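# Move two pipette tip boxes onto pipetting robot deck

## Task

Take both pipette tip boxes from the supply shelving and set them into the two vacant slots on the deck of the pipetting robot, which stands on the bench that has shelves. Each box's lid must finish completely closed on it, and every other piece of labware on the deck must finish properly seated in its slot. A box flipped over, or a box or lid touching the floor, means failure. Moving the pedal bin and the stool is allowed. At the end, release everything and pull the robot away; if the robot falls or is left leaning, the task fails.

## Robot and tools

ROBOT. A Hello Robot Stretch 4 with a single arm: an omni-wheel base, a lift riding a mast, an arm that telescopes forward, a wrist with yaw, pitch and roll joints, and a two-finger gripper. It stands about 1.6 m tall, and no part of the base rim is more than 0.23 m from the base origin. Cameras: head_camera, head_left_camera, head_right_camera, wrist_camera. Loose objects may occasionally get a brief nudge from outside.

FRAMES. Base frame: origin on the floor beneath the base centre, x forward, y left, z up. hand_pose is reported in this frame and marks a point between the open fingertips; with all wrist joints at zero its axes line up with the base frame. The printed hand position is not fully reliable. The odometry frame is the base frame as it was when the scene began.

execute_actions. Arguments: "actions", a list holding one action or nothing (empty just reports state and images), and optional "cameras", a list of camera names or "all" (omitted/null = all, [] = none; an unknown name rejects the call). An action contains "base", "joints" or both, plus optional "pace" and "contact_limits"; alternatively {"end_of_arm": "enable_torque"} on its own, which re-powers any wrist or gripper motor that shut off, holding it where it is. All motions in an action begin together but may finish at different times; no action runs past 15 s.
- "base": exactly one key, each a relative move counted from where the base last reported itself: translate_m (metres, forward positive, -2 to 2), strafe_m (metres sideways, left positive, -2 to 2), rotate_rad (radians, counter-clockwise from above positive, -3.2 to 3.2).
- "joints": one dictionary for the single arm, with absolute targets by name: lift_m 0 to 1.2 m (±0.004); arm_m 0 to 0.55 m extension (±0.004); wrist_yaw_rad -1.134 to 4.276 (0 pointing forward, positive turns left, 3.14 stowed back, past 3.4 the arm may obstruct; ±0.02); wrist_pitch_rad -1.117 to 4.259 (0 level, 1.57 pointing down; ±0.05); wrist_roll_rad -1.117 to 4.259 (0 keeps the fingers level, positive turns clockwise viewed from behind the gripper; ±0.02); gripper_m -0.038 to 0.141 m fingertip gap (±0.004; negative values press the tips together). A joint target outside its range is clipped and executed with a note; any other bad value or unknown key rejects the whole call with no motion. A joint or base left out of an action may still be driving toward an earlier target without the status saying so.
- "pace": "slow", "default", "fast" or "max"; the base reaches 0.1/0.3/0.4/0.6 m/s and 1/2/3/4 rad/s respectively, further limited when lift_m is above 0.2 (down to 0.3 m/s and 1 rad/s at 1.2).
- "contact_limits": only {"arm_m": value}, 0 (gentlest) to 0.75 (firmest), default 0.5; the arm halts when it pushes harder than that.
To unfold the wrist at the start, send lift_m 0.4 together with wrist_yaw_rad 0.

wait: "seconds" from 0 to 10; commands nothing new and returns the same report as an empty action list.

zoom_image: "camera" (one of the four names) and "region" [x0, y0, x1, y1] in pixels of that camera's latest full image, top-left origin, at most 504 by 504.

finished_scene: "scene", the integer number of the current scene; it ends the scene irreversibly once the last command has been held, and the result tells whether the goal was met. The goal must still hold at that moment. Sending a reply with no tool call ends the run.

RESULTS. "pictures" lists the cameras in image order. base_status and joint_status: "done" (for the base, wheels turned the commanded amount even if slipping), "off_target", "contact_stop_at_<key>", "limit_stop_at_<name>", "time_out", "torque_fault". After a stop, the part drops its target and holds where it halted, unless slack. on_its_own lists what happened without a command; "held at" there gives a held target, not the actual position. lidar_m: 12 rough distances from the base origin, 30-degree sectors starting straight ahead and going counter-clockwise (4th left, 7th behind, 10th right); "-" means nothing seen or closer than 0.25 m; it sees from about 0.15 m up and can miss clear objects, thin legs and much behind. wrist_depth_mm: 7×7 grid of median depths, 100 to 2000 mm, read from the top left; includes the robot body. base_odometry comes from wheel rotation only; if turned_by_wheels and turned_by_imu disagree by more than about 0.1 rad, there was a collision or slip and the heading is off by roughly their difference. base_tilt in degrees (forward, right positive), with a fixed bias up to about 1.5. motor_effort: percent of maximum, positive toward higher joint values, peak of the last action in brackets; wheel values positive mean turning right. A resting effort flagged out of range suggests pushing or carrying a load. If one call reports a stop, the remaining execute_actions, wait and finished_scene calls in that same reply are skipped.

GRIPPING. Command a gap smaller than the object's width; a smaller value grips harder and pulls the object toward the wrist, while opening pushes it out. The gripper reading and "done" do not confirm a grasp; a firm squeeze (command 0 or above) shows as a clear gripper_m effort change. Tips jammed on a surface below: raise the lift.

AVOID. Dropping, slamming or forcefully shoving things; flipping the boxes or letting boxes or lids reach the floor. Driving or turning with over 1 kg held and arm_m above 0.2, especially at "fast"/"max"; steady hard pushes or pulls with a raised gripper. Tilt beyond 6 degrees gives "limit_stop_at_tilt" and leaves lift, arm and wheels slack. A contact stop leaves that part slack (a loaded lift may sink, the base may roll). Pressing the gripper into things or holding over about 2 kg level causes a wrist "torque_fault"; fix with enable_torque. "limit_stop_at_own_body" can happen with pitch below -0.2 and roll below -0.4 or above 4. While you compose a reply the simulation keeps running and the robot holds its last command. Shorter robot motion time is better.

Each tool is called after "Emit:" in YAML: its name, and indented under it one key for each argument.

## Session

Emit:
execute_actions:
  actions: []

Scene clock: 0.00 s.
base_odometry: x=+0.000 y=+0.000 heading=+0.000 (m, m, rad; odometry frame)
turned_by_wheels: +0.000 (rad since the last result)
turned_by_imu: +0.000 (rad since the last result)
base_tilt: forward=+0.1 right=-0.2 (deg)
lidar_m: 1.73 1.94 1.46 1.44 1.88 0.89 0.90 1.02 1.60 2.06 2.28 2.24
base_status: not commanded
joint_positions: lift_m=+0.239 arm_m=-0.002 wrist_yaw_rad=+3.055 wrist_pitch_rad=-0.005 wrist_roll_rad=+0.017 gripper_m=+0.057
joint_status: not commanded
motor_effort: lift_m=+20 arm_m=-1 wrist_yaw_rad=+2 wrist_pitch_rad=-4 wrist_roll_rad=-2 gripper_m=-6 wheel_0=+0 wheel_1=+0 wheel_2=+1 (%)
hand_pose: x=-0.1105 y=+0.1120 z=+0.4182 quat_wxyz=(+0.043, +0.003, +0.009, +0.999) (m; base frame)
wrist_depth_mm: - 143 1756 1708 1336 1576 1537 / - 142 1060 1042 1025 1576 1537 / - 126 203 1060 1025 1576 1537 / 108 141 249 1042 1025 1576 1537 / 140 1098 1078 1042 1025 1537 1537 / 1138 1118 1078 1042 198 1537 1499 / 1182 1160 991 1060 1060 946 1060
pictures: head_camera, head_left_camera, head_right_camera, wrist_camera
Images, in order (width x height): head_camera 420x560, head_left_camera 420x672, head_right_camera 420x672, wrist_camera 616x392.

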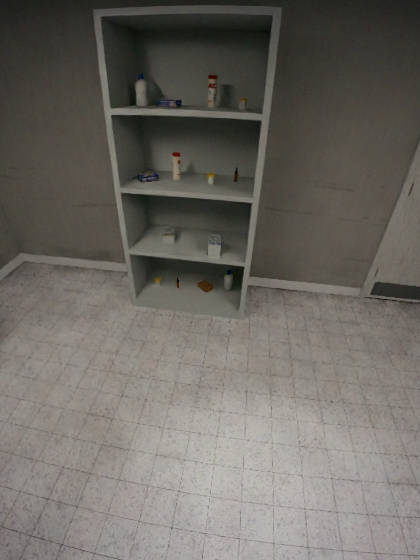

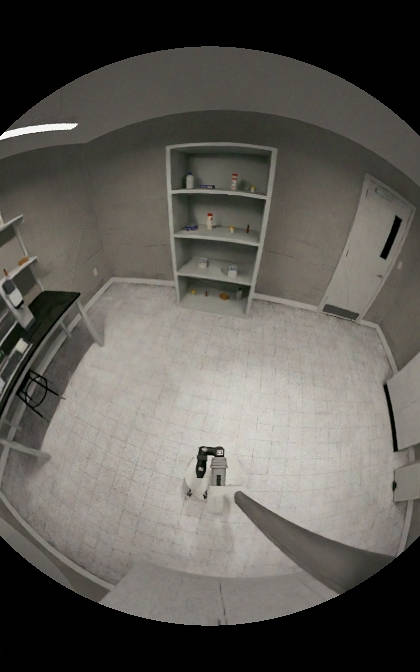

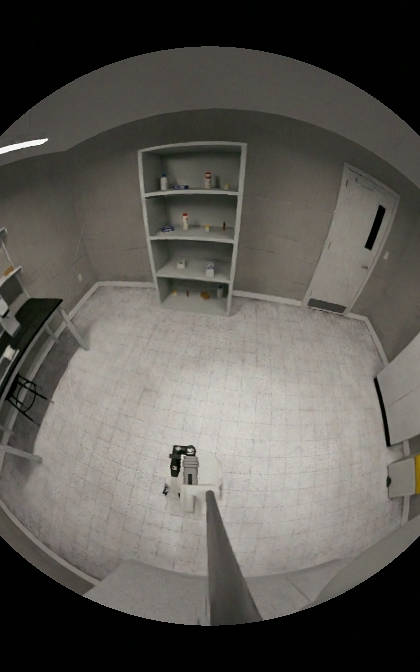

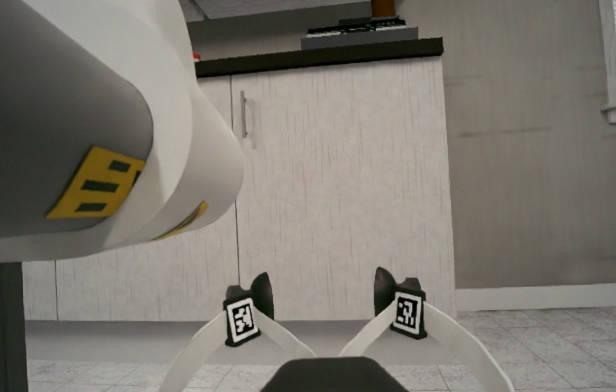

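Emit:
zoom_image:
  camera: "head_camera"
  region: [120, 190, 270, 320]

Emit:
zoom_image:
  camera: "head_left_camera"
  region: [0, 200, 130, 470]

Region (120, 190, 270, 320) of head_camera's 420x560 image, scaled by 3.360, with more detail than that image has; it fills the top 437 rows of this view, and the rest is white.

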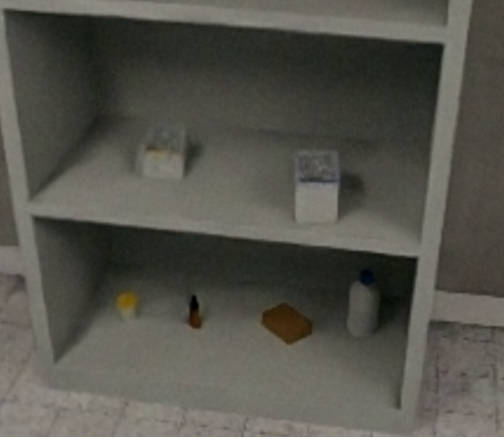

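Region (0, 200, 130, 470) of head_left_camera's 420x672 image, scaled by 1.867, with more detail than that image has; it fills the left 243 columns of this view, and the rest is white.

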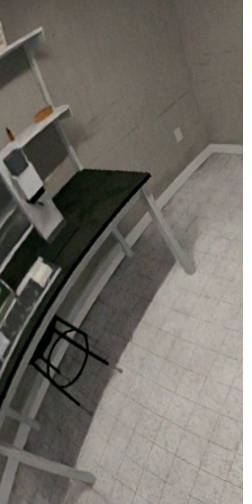

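Emit:
execute_actions:
  actions:
    - {"base":{"rotate_rad":1.44},"joints":{"lift_m":0.4,"wrist_yaw_rad":0,"gripper_m":0.14}}

Scene clock: 6.90 s.
base_odometry: x=+0.000 y=+0.000 heading=+1.440 (m, m, rad; odometry frame)
turned_by_wheels: +1.440 (rad since the last result)
turned_by_imu: +1.433 (rad since the last result)
base_tilt: forward=+0.1 right=-0.2 (deg)
lidar_m: 1.46 1.53 0.93 0.89 0.94 1.36 2.06 2.17 2.30 1.72 1.83 1.49
base_status: done
joint_positions: lift_m=+0.400 arm_m=-0.002 wrist_yaw_rad=+0.000 wrist_pitch_rad=-0.005 wrist_roll_rad=+0.017 gripper_m=+0.140
joint_status: all done
motor_effort: lift_m=+23(24) arm_m=-1(1) wrist_yaw_rad=+2(1) wrist_pitch_rad=-4(5) wrist_roll_rad=-1(1) gripper_m=+1(2) wheel_0=-1(4) wheel_1=-2(6) wheel_2=+0(6) (%)
hand_pose: x=+0.4579 y=-0.0873 z=+0.5793 quat_wxyz=(+1.000, +0.009, -0.002, +0.000) (m; base frame)
wrist_depth_mm: - - - - 1983 1983 1983 / - - - 1618 1576 1921 1983 / - - - - 1576 1921 1921 / - - 1308 1921 1983 1983 1921 / - - - - 1983 1983 1921 / - - 217 1983 1661 199 1756 / 1618 1537 1464 150 1430 1336 1336
pictures: head_camera, head_left_camera, head_right_camera, wrist_camera
Images, in order (width x height): head_camera 420x560, head_left_camera 420x672, head_right_camera 420x672, wrist_camera 616x392.

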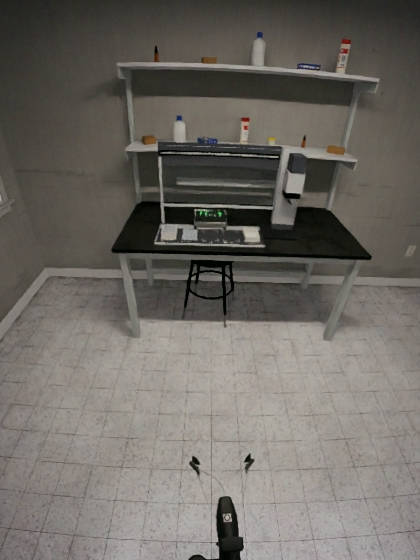

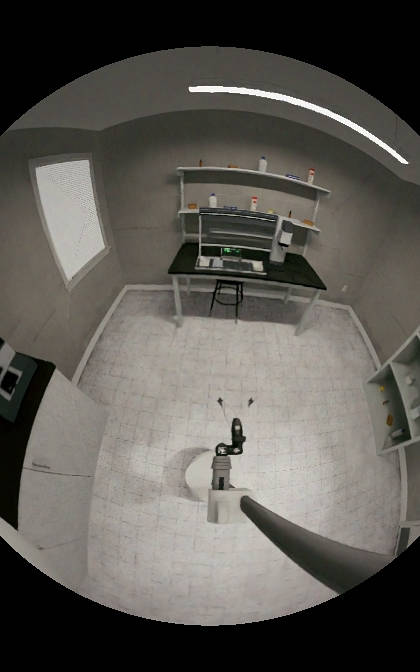

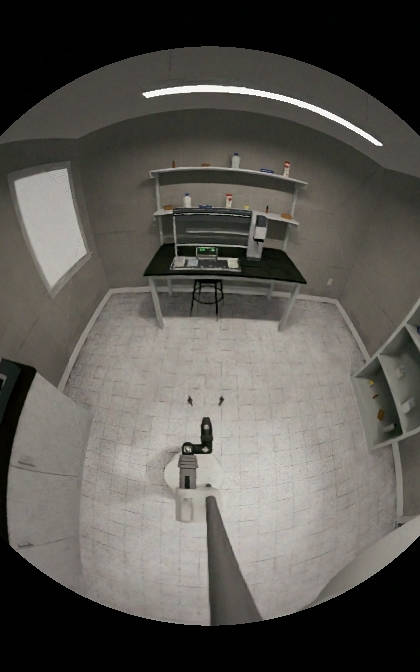

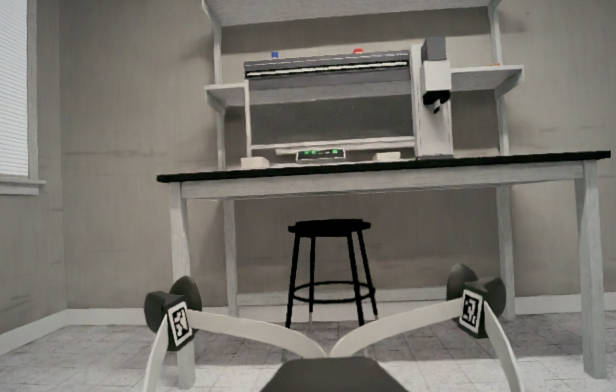

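Emit:
zoom_image:
  camera: "head_camera"
  region: [140, 180, 310, 270]

Region (140, 180, 310, 270) of head_camera's 420x560 image, scaled by 2.965, with more detail than that image has; it fills the top 267 rows of this view, and the rest is white.

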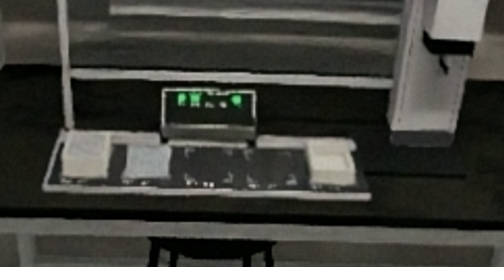

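Emit:
execute_actions:
  actions:
    - {"base":{"rotate_rad":-1.6}}
  cameras: []

Emit:
execute_actions:
  actions:
    - {"base":{"strafe_m":0.35},"pace":"fast"}
  cameras: []

Emit:
execute_actions:
  actions:
    - {"base":{"translate_m":1.0},"pace":"fast"}
  cameras: ["head_camera","wrist_camera"]

Scene clock: 14.30 s.
base_odometry: x=+0.000 y=+0.000 heading=-0.160 (m, m, rad; odometry frame)
turned_by_wheels: -1.600 (rad since the last result)
turned_by_imu: -1.593 (rad since the last result)
base_tilt: forward=+0.0 right=-0.2 (deg)
lidar_m: 1.73 1.83 1.54 1.45 1.52 0.93 0.89 0.93 1.31 2.05 2.09 2.31
base_status: done
joint_positions: lift_m=+0.400 arm_m=-0.002 wrist_yaw_rad=+0.000 wrist_pitch_rad=-0.005 wrist_roll_rad=+0.017 gripper_m=+0.140
joint_status: not commanded
motor_effort: lift_m=+21(22) arm_m=-1(1) wrist_yaw_rad=+4(0) wrist_pitch_rad=-5(5) wrist_roll_rad=-1(1) gripper_m=+1(1) wheel_0=+1(6) wheel_1=+2(8) wheel_2=+1(4) (%)
hand_pose: x=+0.4578 y=-0.0875 z=+0.5795 quat_wxyz=(+1.000, +0.009, -0.002, +0.000) (m; base frame)
wrist_depth_mm: - 1756 1808 - - 1983 1921 / - 1983 - 1983 1983 1983 1921 / - 1863 1983 1983 1983 1983 1983 / - 1921 - 1983 1983 1983 1921 / - 1863 1983 1983 - 1983 1921 / - 1618 216 1863 1983 199 1921 / 1618 1537 1464 150 1430 1336 1397
pictures: none
No camera images: the call's "cameras" was empty. Leave "cameras" out to get every camera's image.

Scene clock: 16.40 s.
base_odometry: x=+0.056 y=+0.346 heading=-0.160 (m, m, rad; odometry frame)
turned_by_wheels: +0.000 (rad since the last result)
turned_by_imu: +0.002 (rad since the last result)
base_tilt: forward=+0.1 right=-0.2 (deg)
lidar_m: 1.73 2.32 1.13 1.11 1.16 1.57 0.89 0.93 1.29 2.42 2.48 2.31
base_status: done
joint_positions: lift_m=+0.400 arm_m=-0.002 wrist_yaw_rad=+0.000 wrist_pitch_rad=-0.005 wrist_roll_rad=+0.017 gripper_m=+0.140
joint_status: not commanded
motor_effort: lift_m=+21(21) arm_m=-1(1) wrist_yaw_rad=+0(1) wrist_pitch_rad=-4(4) wrist_roll_rad=-1(1) gripper_m=+1(0) wheel_0=+1(12) wheel_1=+0(12) wheel_2=+1(1) (%)
hand_pose: x=+0.4579 y=-0.0874 z=+0.5795 quat_wxyz=(+1.000, +0.009, -0.002, +0.000) (m; base frame)
wrist_depth_mm: - - 1756 1756 1921 - 1983 / - - 1983 - 1983 1983 1983 / - - 1863 1983 1983 1983 1921 / - - - 1983 1983 1921 1983 / - - 1983 1983 1921 1921 1983 / - - 217 1983 1756 199 1921 / 1618 1537 1499 150 1430 1336 1397
pictures: none
No camera images: the call's "cameras" was empty. Leave "cameras" out to get every camera's image.

Scene clock: 20.27 s.
base_odometry: x=+1.043 y=+0.187 heading=-0.160 (m, m, rad; odometry frame)
turned_by_wheels: +0.000 (rad since the last result)
turned_by_imu: -0.001 (rad since the last result)
base_tilt: forward=+0.0 right=-0.2 (deg)
lidar_m: 0.74 0.79 1.76 1.10 1.16 1.66 1.92 2.00 2.49 2.41 1.73 0.78
base_status: done
joint_positions: lift_m=+0.400 arm_m=-0.002 wrist_yaw_rad=+0.000 wrist_pitch_rad=-0.005 wrist_roll_rad=+0.017 gripper_m=+0.140
joint_status: not commanded
motor_effort: lift_m=+21(21) arm_m=-1(1) wrist_yaw_rad=+3(0) wrist_pitch_rad=-5(4) wrist_roll_rad=-1(1) gripper_m=+1(1) wheel_0=+0(7) wheel_1=-1(7) wheel_2=+1(11) (%)
hand_pose: x=+0.4579 y=-0.0874 z=+0.5795 quat_wxyz=(+1.000, +0.009, -0.002, +0.000) (m; base frame)
wrist_depth_mm: 627 647 661 676 699 654 512 / 699 878 960 976 960 723 508 / 691 991 1008 976 960 732 530 / 683 976 991 976 960 750 525 / 661 809 699 788 554 640 496 / 609 539 216 960 512 199 500 / 661 878 991 150 946 788 508
pictures: head_camera, wrist_camera
Images, in order (width x height): head_camera 420x560, wrist_camera 616x392.

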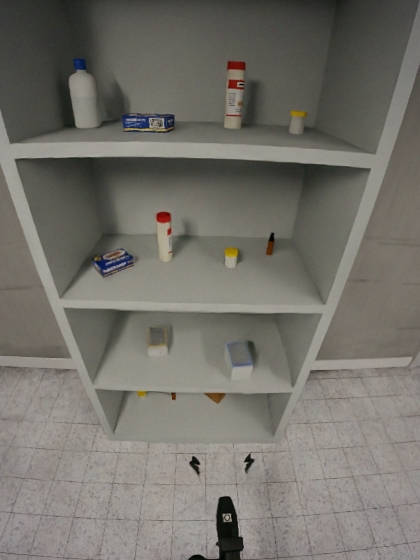

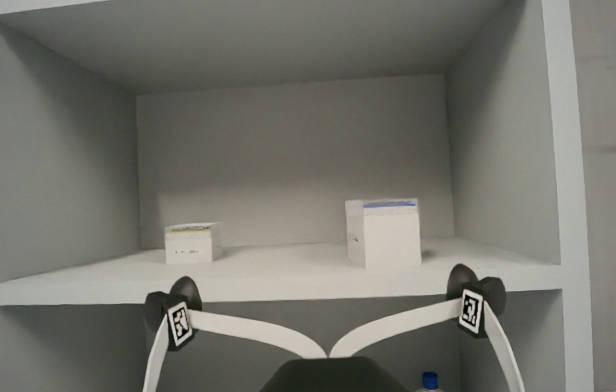

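Emit:
execute_actions:
  actions:
    - {"base":{"rotate_rad":0.15}}
  cameras: []

Emit:
execute_actions:
  actions:
    - {"base":{"strafe_m":-0.21},"joints":{"arm_m":0.2}}
  cameras: ["head_camera","wrist_camera"]

Scene clock: 27.23 s.
base_odometry: x=+1.043 y=+0.187 heading=-0.010 (m, m, rad; odometry frame)
turned_by_wheels: +0.150 (rad since the last result)
turned_by_imu: +0.149 (rad since the last result)
base_tilt: forward=+0.1 right=-0.2 (deg)
lidar_m: 0.73 0.80 1.89 1.09 1.22 2.55 1.92 2.12 2.42 2.41 1.55 0.74
base_status: done
joint_positions: lift_m=+0.400 arm_m=-0.002 wrist_yaw_rad=+0.000 wrist_pitch_rad=-0.005 wrist_roll_rad=+0.017 gripper_m=+0.140
joint_status: not commanded
motor_effort: lift_m=+21(21) arm_m=-1(1) wrist_yaw_rad=+2(1) wrist_pitch_rad=-5(5) wrist_roll_rad=-1(1) gripper_m=+1(2) wheel_0=+0(5) wheel_1=-3(5) wheel_2=+1(7) (%)
hand_pose: x=+0.4579 y=-0.0874 z=+0.5795 quat_wxyz=(+1.000, +0.009, -0.002, +0.000) (m; base frame)
wrist_depth_mm: 1205 640 661 676 699 707 661 / 1182 741 960 976 946 891 715 / 1205 732 1042 991 946 904 732 / 1205 723 1042 991 946 891 750 / 1182 691 707 707 699 512 609 / 1182 615 217 976 492 199 661 / 1182 661 1008 150 931 891 768
pictures: none
No camera images: the call's "cameras" was empty. Leave "cameras" out to get every camera's image.

Scene clock: 29.23 s.
base_odometry: x=+1.041 y=-0.023 heading=-0.010 (m, m, rad; odometry frame)
turned_by_wheels: +0.000 (rad since the last result)
turned_by_imu: -0.001 (rad since the last result)
base_tilt: forward=+0.1 right=-0.2 (deg)
lidar_m: 0.69 0.80 2.04 1.31 1.47 2.58 1.95 2.15 2.21 2.19 1.48 0.71
base_status: done
joint_positions: lift_m=+0.400 arm_m=+0.199 wrist_yaw_rad=+0.000 wrist_pitch_rad=-0.005 wrist_roll_rad=+0.017 gripper_m=+0.140
joint_status: all done
motor_effort: lift_m=+21(21) arm_m=+5(5) wrist_yaw_rad=+1(1) wrist_pitch_rad=-4(5) wrist_roll_rad=-1(1) gripper_m=+0(0) wheel_0=+0(6) wheel_1=-1(9) wheel_2=+1(2) (%)
hand_pose: x=+0.6585 y=-0.0874 z=+0.5795 quat_wxyz=(+1.000, +0.009, -0.002, +0.000) (m; base frame)
wrist_depth_mm: 640 640 668 683 699 615 362 / 750 842 798 750 715 634 370 / 741 842 798 750 715 654 379 / 741 831 798 750 715 676 375 / 676 574 778 322 574 544 379 / 392 343 218 320 319 198 309 / 492 319 301 150 264 255 244
pictures: head_camera, wrist_camera
Images, in order (width x height): head_camera 420x560, wrist_camera 616x392.

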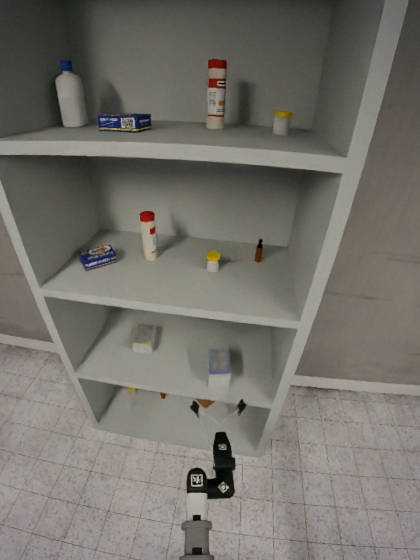

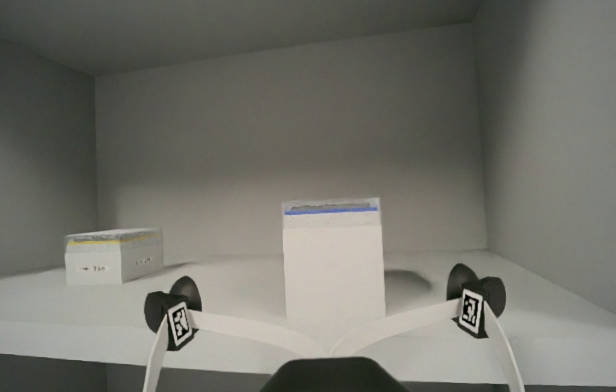

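Emit:
execute_actions:
  actions:
    - {"joints":{"arm_m":0.36}}
  cameras: ["head_camera","wrist_camera"]

Scene clock: 33.10 s.
base_odometry: x=+1.041 y=-0.023 heading=-0.010 (m, m, rad; odometry frame)
turned_by_wheels: +0.000 (rad since the last result)
turned_by_imu: -0.001 (rad since the last result)
base_tilt: forward=+0.1 right=-0.2 (deg)
lidar_m: 0.69 0.79 2.06 1.31 1.47 2.57 1.94 2.17 2.22 2.20 1.49 0.70
base_status: not commanded
joint_positions: lift_m=+0.400 arm_m=+0.359 wrist_yaw_rad=+0.000 wrist_pitch_rad=-0.005 wrist_roll_rad=+0.017 gripper_m=+0.140
joint_status: all done
motor_effort: lift_m=+21(21) arm_m=+5(5) wrist_yaw_rad=+3(1) wrist_pitch_rad=-4(5) wrist_roll_rad=-1(1) gripper_m=+0(1) wheel_0=+0(0) wheel_1=-1(1) wheel_2=+1(1) (%)
hand_pose: x=+0.8184 y=-0.0875 z=+0.5795 quat_wxyz=(+1.000, +0.009, -0.002, +0.000) (m; base frame)
wrist_depth_mm: 640 647 615 591 559 535 418 / 691 654 621 585 559 535 413 / 683 654 621 591 554 535 424 / 683 661 615 580 549 530 430 / 415 647 615 177 180 525 439 / 353 342 197 176 178 198 309 / 250 235 219 150 178 209 220
pictures: head_camera, wrist_camera
Images, in order (width x height): head_camera 420x560, wrist_camera 616x392.

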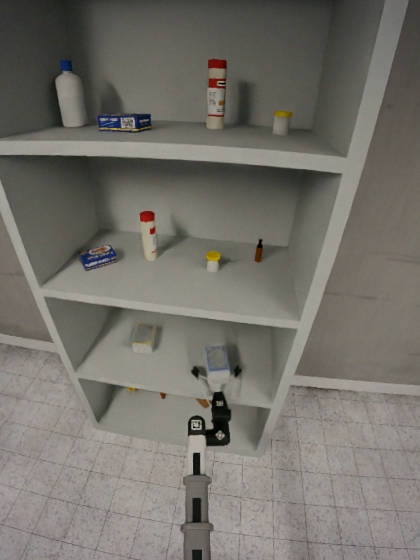

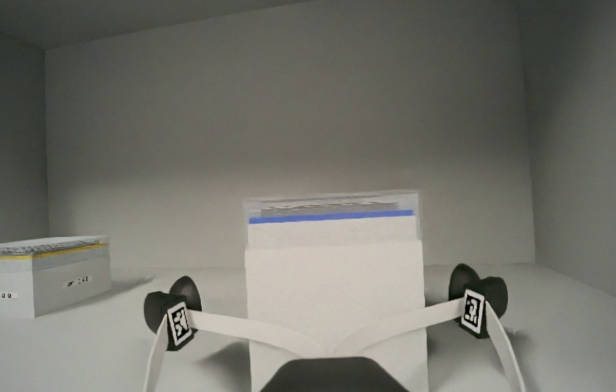

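Emit:
execute_actions:
  actions:
    - {"joints":{"arm_m":0.345,"gripper_m":0.09}}
  cameras: ["wrist_camera"]

Emit:
execute_actions:
  actions:
    - {"joints":{"gripper_m":0.04}}
  cameras: ["wrist_camera"]

Emit:
execute_actions:
  actions:
    - {"joints":{"lift_m":0.43},"pace":"slow"}
  cameras: ["head_camera","wrist_camera"]

Scene clock: 36.93 s.
base_odometry: x=+1.041 y=-0.023 heading=-0.010 (m, m, rad; odometry frame)
turned_by_wheels: +0.000 (rad since the last result)
turned_by_imu: -0.001 (rad since the last result)
base_tilt: forward=+0.2 right=-0.2 (deg)
lidar_m: 0.70 0.76 2.04 1.32 1.46 2.54 1.94 2.16 2.21 2.20 1.48 0.71
base_status: not commanded
joint_positions: lift_m=+0.400 arm_m=+0.346 wrist_yaw_rad=+0.000 wrist_pitch_rad=-0.005 wrist_roll_rad=+0.017 gripper_m=+0.090
joint_status: all done
motor_effort: lift_m=+21(21) arm_m=-5(5) wrist_yaw_rad=+4(4) wrist_pitch_rad=-4(5) wrist_roll_rad=-1(1) gripper_m=-1(1) wheel_0=+0(0) wheel_1=-1(1) wheel_2=+1(1) (%)
hand_pose: x=+0.8053 y=-0.0875 z=+0.5795 quat_wxyz=(+1.000, +0.009, -0.002, +0.000) (m; base frame)
wrist_depth_mm: 647 647 627 603 569 544 413 / 699 676 640 603 569 544 410 / 699 676 634 603 569 539 418 / 691 668 634 591 564 544 427 / 418 661 627 191 193 535 433 / 364 379 197 190 191 314 309 / 251 236 216 159 191 200 220
pictures: wrist_camera
Images, in order (width x height): wrist_camera 616x392.

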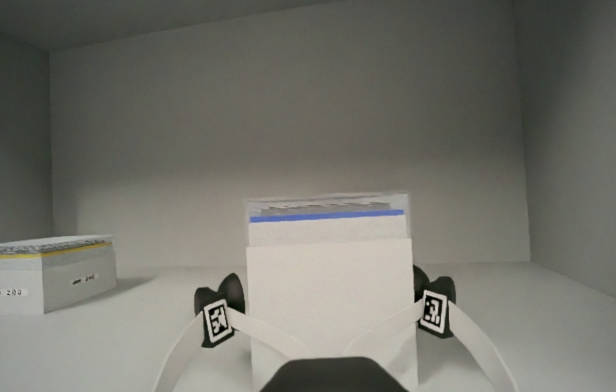

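Scene clock: 38.27 s.
base_odometry: x=+1.041 y=-0.023 heading=-0.010 (m, m, rad; odometry frame)
turned_by_wheels: +0.000 (rad since the last result)
turned_by_imu: +0.000 (rad since the last result)
base_tilt: forward=+0.0 right=-0.2 (deg)
lidar_m: 0.70 0.79 2.04 1.31 1.49 2.58 1.96 2.18 2.21 2.18 1.49 0.71
base_status: not commanded
joint_positions: lift_m=+0.400 arm_m=+0.346 wrist_yaw_rad=+0.000 wrist_pitch_rad=-0.005 wrist_roll_rad=+0.017 gripper_m=+0.041
joint_status: all done
motor_effort: lift_m=+21(21) arm_m=-5(5) wrist_yaw_rad=+1(2) wrist_pitch_rad=-5(4) wrist_roll_rad=-1(1) gripper_m=-26(26) wheel_0=+0(0) wheel_1=-1(1) wheel_2=+1(1) (%)
hand_pose: x=+0.8053 y=-0.0873 z=+0.5795 quat_wxyz=(+1.000, +0.009, -0.002, +0.000) (m; base frame)
wrist_depth_mm: 647 647 627 603 574 544 418 / 699 676 640 603 569 544 413 / 699 668 634 603 569 544 418 / 699 676 640 591 569 544 427 / 413 661 627 178 180 539 433 / 366 377 182 177 177 285 309 / 250 220 204 176 177 199 220
pictures: wrist_camera
Images, in order (width x height): wrist_camera 616x392.

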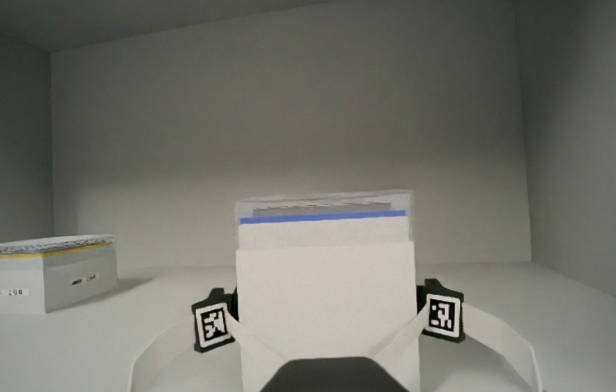

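Scene clock: 39.33 s.
base_odometry: x=+1.041 y=-0.023 heading=-0.010 (m, m, rad; odometry frame)
turned_by_wheels: +0.000 (rad since the last result)
turned_by_imu: +0.000 (rad since the last result)
base_tilt: forward=+0.2 right=-0.2 (deg)
lidar_m: 0.68 0.80 2.05 1.33 1.45 2.58 1.95 2.17 2.21 2.21 1.48 0.72
base_status: not commanded
joint_positions: lift_m=+0.430 arm_m=+0.346 wrist_yaw_rad=+0.000 wrist_pitch_rad=-0.002 wrist_roll_rad=+0.017 gripper_m=+0.041
joint_status: all done
motor_effort: lift_m=+24(25) arm_m=-5(5) wrist_yaw_rad=-1(1) wrist_pitch_rad=-11(11) wrist_roll_rad=-2(1) gripper_m=-26(27) wheel_0=+0(0) wheel_1=-1(1) wheel_2=+1(1) (%)
hand_pose: x=+0.8053 y=-0.0873 z=+0.6086 quat_wxyz=(+1.000, +0.009, -0.001, +0.000) (m; base frame)
wrist_depth_mm: 591 591 615 597 564 544 415 / 699 676 634 603 569 544 410 / 699 676 634 597 569 544 421 / 699 668 634 591 564 539 427 / 661 661 634 178 180 544 433 / 377 466 182 177 177 364 384 / 320 282 260 176 177 256 265
pictures: head_camera, wrist_camera
Images, in order (width x height): head_camera 420x560, wrist_camera 616x392.

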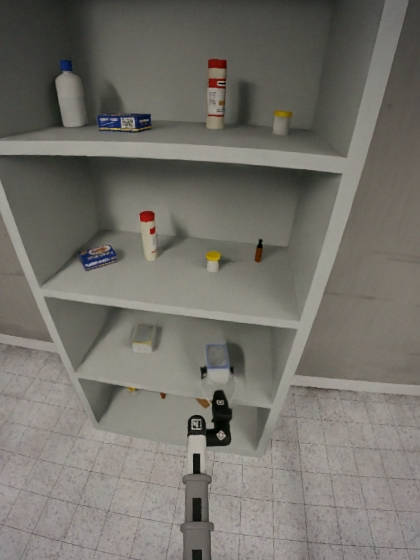

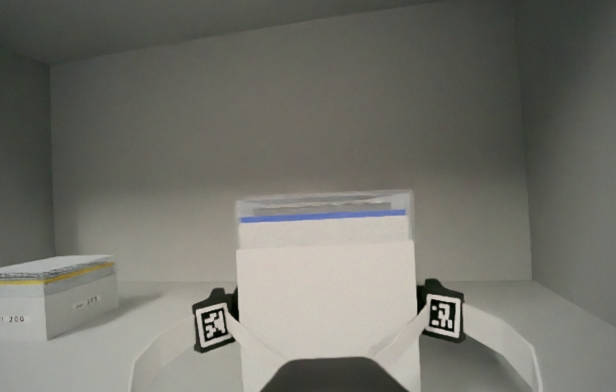

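Emit:
execute_actions:
  actions:
    - {"base":{"translate_m":-1.0},"joints":{"arm_m":0.0}}
  cameras: []

Emit:
execute_actions:
  actions:
    - {"base":{"rotate_rad":1.41},"joints":{"lift_m":0.8},"pace":"slow"}
  cameras: []

Emit:
execute_actions:
  actions:
    - {"base":{"translate_m":0.8}}
  cameras: ["head_camera","wrist_camera"]

Scene clock: 50.07 s.
base_odometry: x=+0.041 y=-0.013 heading=-0.010 (m, m, rad; odometry frame)
turned_by_wheels: +0.000 (rad since the last result)
turned_by_imu: -0.001 (rad since the last result)
base_tilt: forward=+0.1 right=-0.2 (deg)
lidar_m: 1.69 1.89 1.47 1.47 1.92 0.93 0.94 1.03 1.64 2.05 2.25 2.20
base_status: done
joint_positions: lift_m=+0.430 arm_m=+0.001 wrist_yaw_rad=+0.000 wrist_pitch_rad=-0.002 wrist_roll_rad=+0.017 gripper_m=+0.041
joint_status: all done
motor_effort: lift_m=+23(24) arm_m=-5(6) wrist_yaw_rad=+3(2) wrist_pitch_rad=-12(12) wrist_roll_rad=-1(1) gripper_m=-26(26) wheel_0=+0(4) wheel_1=-1(6) wheel_2=+0(13) (%)
hand_pose: x=+0.4603 y=-0.0874 z=+0.6086 quat_wxyz=(+1.000, +0.009, -0.001, +0.000) (m; base frame)
wrist_depth_mm: - - 1808 1756 1863 1808 1756 / - - 1921 1983 1921 1863 1756 / - - 1708 1921 1921 1808 1756 / - - 1983 1983 1863 1863 1756 / - - 1618 178 180 1808 1708 / - - 182 177 177 1808 1708 / 1661 1464 1366 176 176 1336 1366
pictures: none
No camera images: the call's "cameras" was empty. Leave "cameras" out to get every camera's image.

Scene clock: 53.57 s.
base_odometry: x=+0.041 y=-0.013 heading=+1.400 (m, m, rad; odometry frame)
turned_by_wheels: +1.410 (rad since the last result)
turned_by_imu: +1.403 (rad since the last result)
base_tilt: forward=+0.1 right=-0.2 (deg)
lidar_m: 0.50 1.52 0.97 0.94 0.97 1.36 2.05 2.13 2.27 1.69 1.78 1.54
base_status: done
joint_positions: lift_m=+0.800 arm_m=+0.001 wrist_yaw_rad=+0.000 wrist_pitch_rad=-0.002 wrist_roll_rad=+0.017 gripper_m=+0.041
joint_status: all done
motor_effort: lift_m=+24(24) arm_m=-5(5) wrist_yaw_rad=+0(0) wrist_pitch_rad=-12(11) wrist_roll_rad=-1(1) gripper_m=-27(25) wheel_0=-2(5) wheel_1=-3(5) wheel_2=+0(3) (%)
hand_pose: x=+0.4603 y=-0.0874 z=+0.9785 quat_wxyz=(+1.000, +0.009, -0.001, +0.000) (m; base frame)
wrist_depth_mm: - - - - - - 1983 / - - - - - 1983 1983 / - - - - - 1983 1983 / - - - 1618 1499 - 1983 / - - 1863 178 180 1708 1983 / - - 182 177 177 1255 1983 / - - 1921 176 176 1983 1983
pictures: none
No camera images: the call's "cameras" was empty. Leave "cameras" out to get every camera's image.

Scene clock: 57.73 s.
base_odometry: x=+0.177 y=+0.775 heading=+1.400 (m, m, rad; odometry frame)
turned_by_wheels: +0.000 (rad since the last result)
turned_by_imu: -0.001 (rad since the last result)
base_tilt: forward=+0.1 right=-0.2 (deg)
lidar_m: 0.52 0.69 1.61 1.55 1.04 1.34 2.87 2.94 1.76 1.70 0.99 0.69
base_status: done
joint_positions: lift_m=+0.800 arm_m=+0.001 wrist_yaw_rad=+0.000 wrist_pitch_rad=-0.002 wrist_roll_rad=+0.017 gripper_m=+0.041
joint_status: not commanded
motor_effort: lift_m=+23(24) arm_m=-5(5) wrist_yaw_rad=+0(0) wrist_pitch_rad=-12(12) wrist_roll_rad=-1(2) gripper_m=-25(26) wheel_0=-1(6) wheel_1=+2(6) wheel_2=+0(7) (%)
hand_pose: x=+0.4603 y=-0.0874 z=+0.9786 quat_wxyz=(+1.000, +0.009, -0.001, +0.000) (m; base frame)
wrist_depth_mm: 1255 1229 1255 1229 1205 1205 1205 / 1281 1255 1255 1229 1229 732 1182 / 1255 917 809 788 798 691 991 / 1255 1255 1229 1229 1205 732 1182 / 1255 1229 1229 178 180 723 1182 / 1255 1025 182 177 178 715 788 / 654 549 530 176 176 525 564
pictures: head_camera, wrist_camera
Images, in order (width x height): head_camera 420x560, wrist_camera 616x392.

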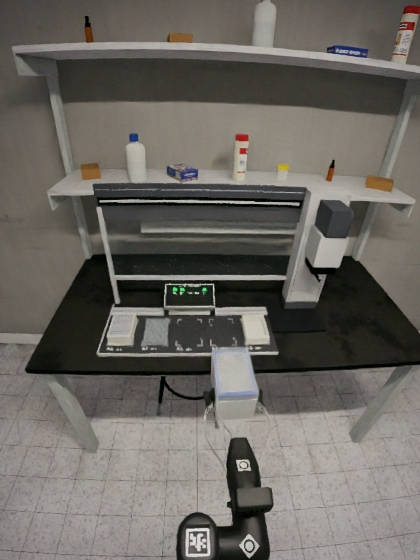

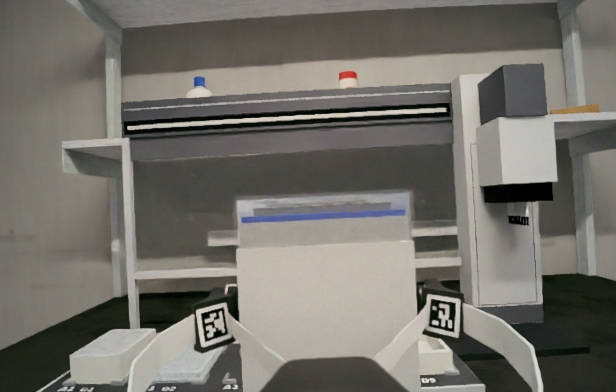

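Emit:
execute_actions:
  actions:
    - {"base":{"translate_m":0.28},"joints":{"lift_m":0.7,"wrist_yaw_rad":-0.05}}

Emit:
zoom_image:
  camera: "head_camera"
  region: [130, 320, 330, 500]

Scene clock: 65.83 s.
base_odometry: x=+0.225 y=+1.051 heading=+1.400 (m, m, rad; odometry frame)
turned_by_wheels: +0.000 (rad since the last result)
turned_by_imu: -0.001 (rad since the last result)
base_tilt: forward=+0.1 right=-0.2 (deg)
lidar_m: 0.37 0.40 0.55 1.54 1.19 1.37 3.18 3.10 1.77 1.72 0.59 0.41
base_status: done
joint_positions: lift_m=+0.700 arm_m=+0.001 wrist_yaw_rad=-0.050 wrist_pitch_rad=-0.002 wrist_roll_rad=+0.017 gripper_m=+0.041
joint_status: all done
motor_effort: lift_m=+18(23) arm_m=-5(5) wrist_yaw_rad=+1(8) wrist_pitch_rad=-11(12) wrist_roll_rad=-1(2) gripper_m=-26(25) wheel_0=+1(4) wheel_1=+2(7) wheel_2=+2(8) (%)
hand_pose: x=+0.4556 y=-0.1017 z=+0.8790 quat_wxyz=(+1.000, +0.009, -0.001, -0.025) (m; base frame)
wrist_depth_mm: 508 512 517 517 521 521 415 / 732 759 798 831 866 732 424 / 946 946 931 946 960 960 466 / 946 946 946 891 946 891 466 / 946 946 496 178 180 917 466 / 668 459 182 177 177 459 466 / 399 353 325 176 176 266 330
pictures: head_camera, head_left_camera, head_right_camera, wrist_camera
Images, in order (width x height): head_camera 420x560, head_left_camera 420x672, head_right_camera 420x672, wrist_camera 616x392.

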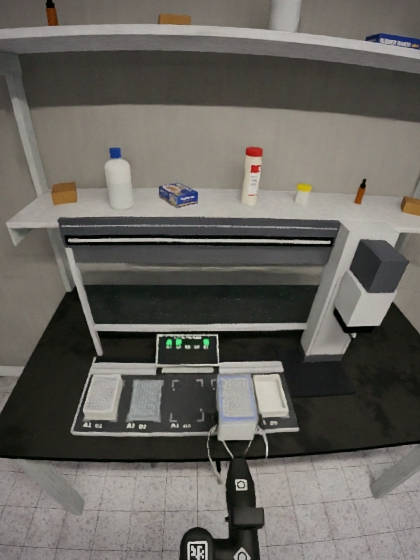

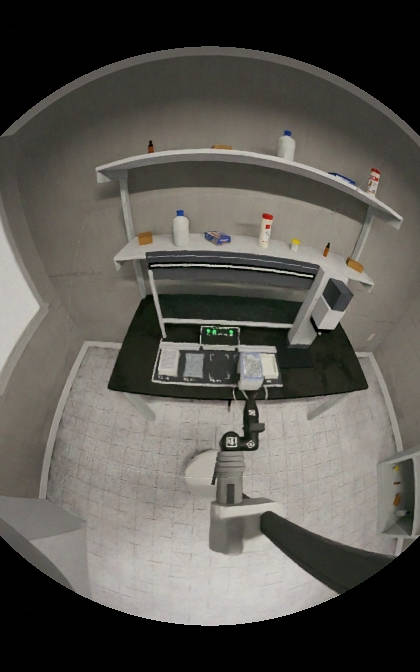

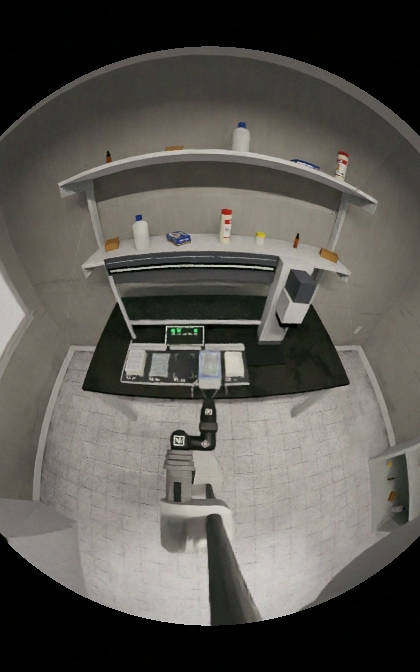

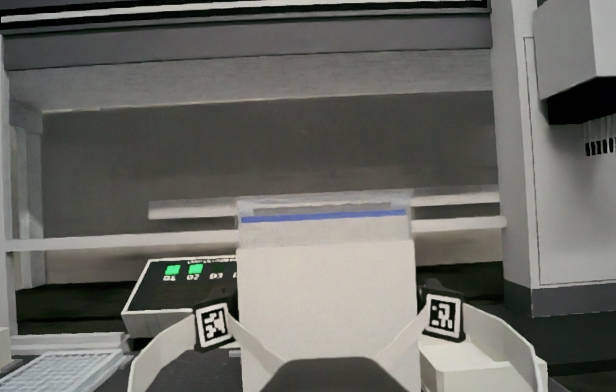

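Region (130, 320, 330, 500) of head_camera's 420x560 image, scaled by 2.520, with more detail than that image has; it fills the top 454 rows of this view, and the rest is white.

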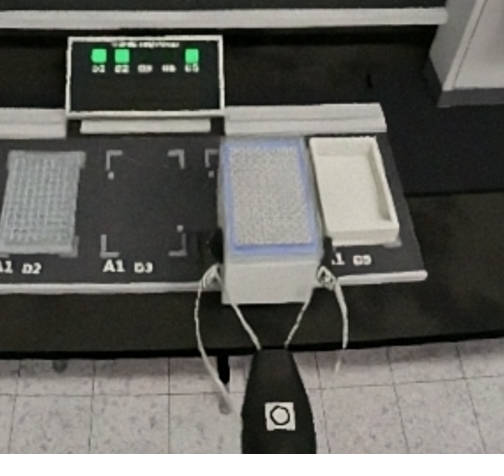

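Emit:
execute_actions:
  actions:
    - {"base":{"strafe_m":0.01},"joints":{"arm_m":0.09}}
  cameras: []

Emit:
execute_actions:
  actions:
    - {"joints":{"lift_m":0.675},"pace":"slow"}

Emit:
zoom_image:
  camera: "head_camera"
  region: [160, 330, 310, 470]

Emit:
zoom_image:
  camera: "head_right_camera"
  region: [160, 320, 260, 410]

Scene clock: 76.03 s.
base_odometry: x=+0.215 y=+1.053 heading=+1.400 (m, m, rad; odometry frame)
turned_by_wheels: +0.000 (rad since the last result)
turned_by_imu: -0.001 (rad since the last result)
base_tilt: forward=+0.1 right=-0.2 (deg)
lidar_m: 0.38 0.39 0.56 1.53 1.19 1.36 3.15 3.09 1.79 1.72 0.57 0.41
base_status: done
joint_positions: lift_m=+0.700 arm_m=+0.089 wrist_yaw_rad=-0.050 wrist_pitch_rad=-0.002 wrist_roll_rad=+0.017 gripper_m=+0.041
joint_status: all done
motor_effort: lift_m=+18(18) arm_m=+5(6) wrist_yaw_rad=+2(2) wrist_pitch_rad=-12(12) wrist_roll_rad=-1(1) gripper_m=-25(26) wheel_0=-1(10) wheel_1=+0(9) wheel_2=+1(2) (%)
hand_pose: x=+0.5437 y=-0.1017 z=+0.8790 quat_wxyz=(+1.000, +0.009, -0.001, -0.025) (m; base frame)
wrist_depth_mm: 427 427 433 564 574 591 402 / 732 768 798 831 866 866 404 / 854 866 854 866 866 866 413 / 854 854 854 798 854 866 418 / 854 842 418 178 180 854 421 / 661 366 182 177 177 488 415 / 394 332 324 176 177 290 327
pictures: none
No camera images: the call's "cameras" was empty. Leave "cameras" out to get every camera's image.

Scene clock: 77.03 s.
base_odometry: x=+0.215 y=+1.053 heading=+1.400 (m, m, rad; odometry frame)
turned_by_wheels: +0.000 (rad since the last result)
turned_by_imu: +0.000 (rad since the last result)
base_tilt: forward=+0.1 right=-0.3 (deg)
lidar_m: 0.39 0.38 0.55 1.51 1.19 1.31 3.17 3.11 1.78 1.72 0.57 0.42
base_status: not commanded
joint_positions: lift_m=+0.675 arm_m=+0.089 wrist_yaw_rad=-0.050 wrist_pitch_rad=-0.002 wrist_roll_rad=+0.017 gripper_m=+0.041
joint_status: all done
motor_effort: lift_m=+18(17) arm_m=+5(5) wrist_yaw_rad=+1(0) wrist_pitch_rad=-12(12) wrist_roll_rad=-1(1) gripper_m=-27(26) wheel_0=-1(1) wheel_1=+0(1) wheel_2=+0(0) (%)
hand_pose: x=+0.5437 y=-0.1017 z=+0.8540 quat_wxyz=(+1.000, +0.009, -0.001, -0.025) (m; base frame)
wrist_depth_mm: 580 585 597 621 634 640 399 / 798 866 866 866 866 866 407 / 854 854 854 854 866 866 413 / 854 854 798 798 798 809 418 / 854 415 392 178 180 866 421 / 569 343 182 177 177 296 392 / 329 294 272 176 176 232 251
pictures: head_camera, head_left_camera, head_right_camera, wrist_camera
Images, in order (width x height): head_camera 420x560, head_left_camera 420x672, head_right_camera 420x672, wrist_camera 616x392.

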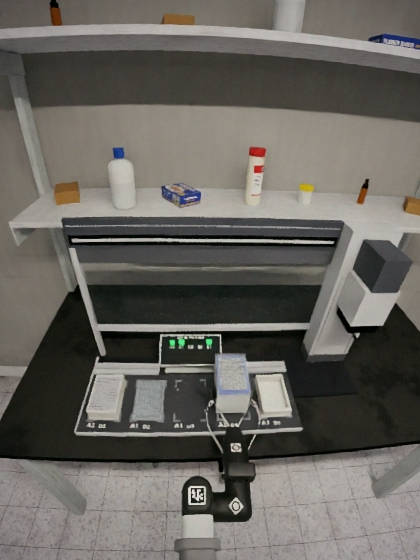

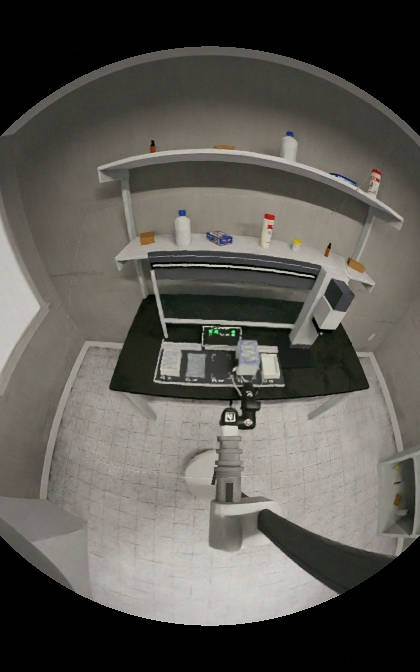

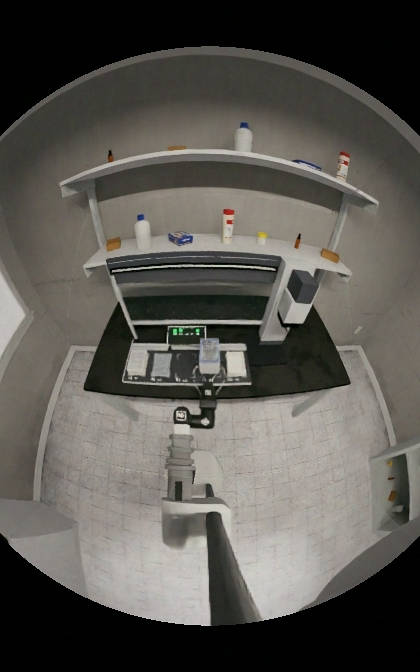

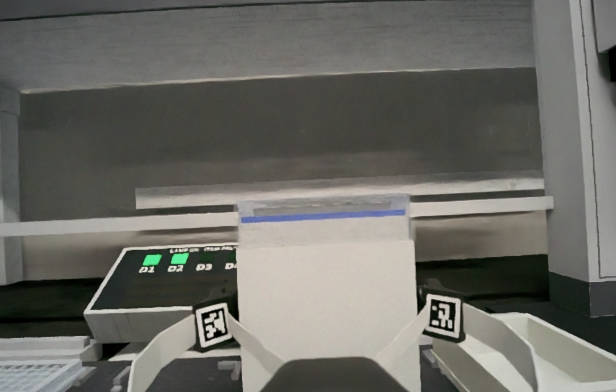

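Region (160, 330, 310, 470) of head_camera's 420x560 image, scaled by 3.360, with more detail than that image has; it fills the top 470 rows of this view, and the rest is white.

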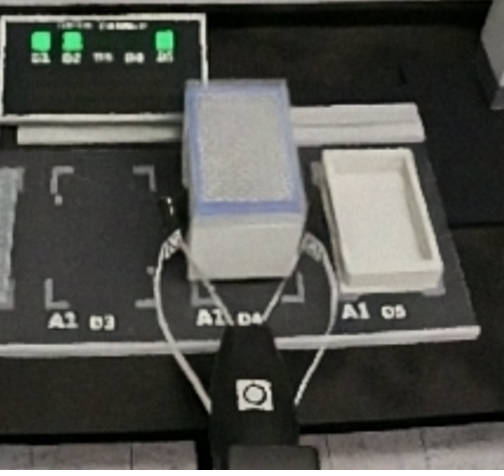

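Region (160, 320, 260, 410) of head_right_camera's 420x672 image, scaled by 5.040, with more detail than that image has; it fills the top 454 rows of this view, and the rest is white.

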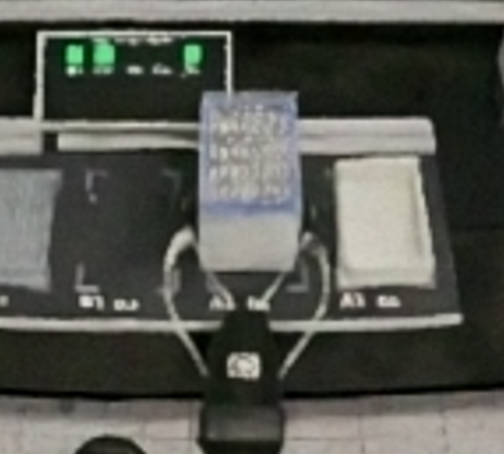

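Emit:
execute_actions:
  actions:
    - {"base":{"strafe_m":-0.005},"joints":{"lift_m":0.663},"pace":"slow"}
  cameras: ["head_camera","wrist_camera","head_right_camera"]

Emit:
zoom_image:
  camera: "head_camera"
  region: [180, 350, 300, 440]

Emit:
zoom_image:
  camera: "head_right_camera"
  region: [170, 330, 250, 400]

Scene clock: 81.53 s.
base_odometry: x=+0.220 y=+1.052 heading=+1.400 (m, m, rad; odometry frame)
turned_by_wheels: +0.000 (rad since the last result)
turned_by_imu: -0.001 (rad since the last result)
base_tilt: forward=+0.1 right=-0.1 (deg)
lidar_m: 0.37 0.40 0.56 1.53 1.18 1.34 3.18 3.09 1.80 1.73 0.55 0.43
base_status: done
joint_positions: lift_m=+0.663 arm_m=+0.089 wrist_yaw_rad=-0.050 wrist_pitch_rad=-0.002 wrist_roll_rad=+0.017 gripper_m=+0.041
joint_status: all done
motor_effort: lift_m=+18(18) arm_m=+5(5) wrist_yaw_rad=+2(0) wrist_pitch_rad=-11(12) wrist_roll_rad=-1(1) gripper_m=-28(27) wheel_0=+2(4) wheel_1=-2(5) wheel_2=+0(2) (%)
hand_pose: x=+0.5437 y=-0.1017 z=+0.8420 quat_wxyz=(+1.000, +0.009, -0.001, -0.025) (m; base frame)
wrist_depth_mm: 603 609 621 640 654 668 394 / 854 866 866 866 866 866 399 / 854 854 854 866 866 878 404 / 854 854 798 798 809 798 410 / 842 410 375 178 181 866 415 / 521 342 182 177 177 296 375 / 297 268 248 176 176 207 239
pictures: head_camera, head_right_camera, wrist_camera
Images, in order (width x height): head_camera 420x560, head_right_camera 420x672, wrist_camera 616x392.

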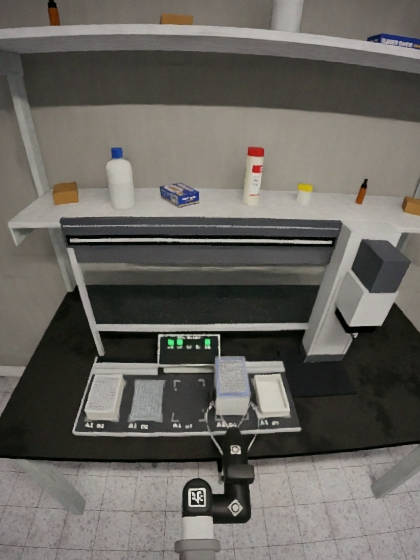

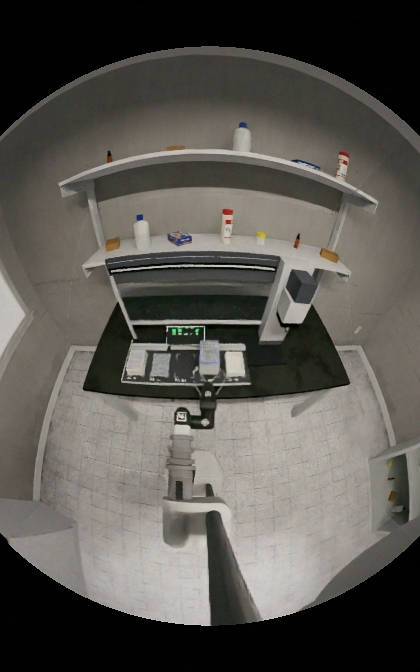

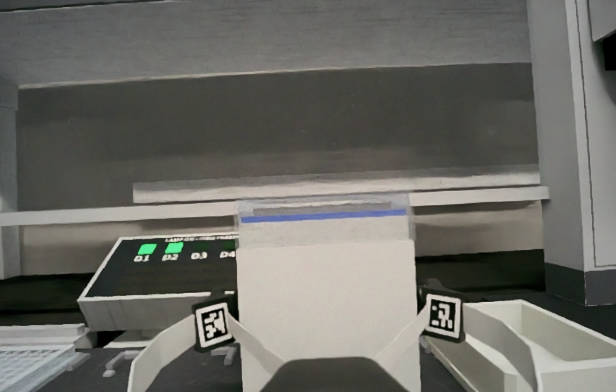

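Region (180, 350, 300, 440) of head_camera's 420x560 image, scaled by 4.200, with more detail than that image has; it fills the top 378 rows of this view, and the rest is white.

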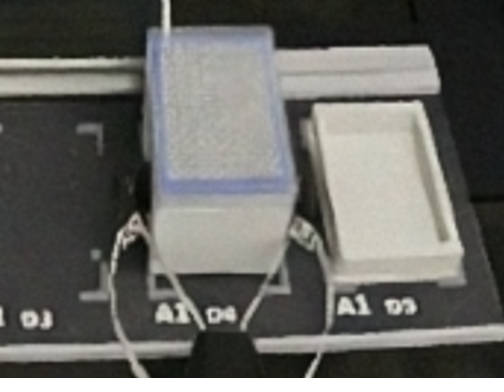

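Region (170, 330, 250, 400) of head_right_camera's 420x672 image, scaled by 6.300, with more detail than that image has; it fills the top 441 rows of this view, and the rest is white.

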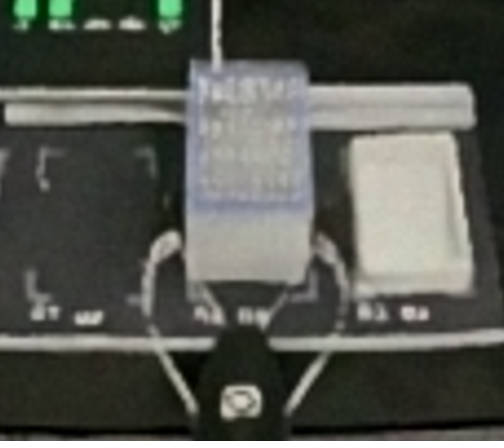

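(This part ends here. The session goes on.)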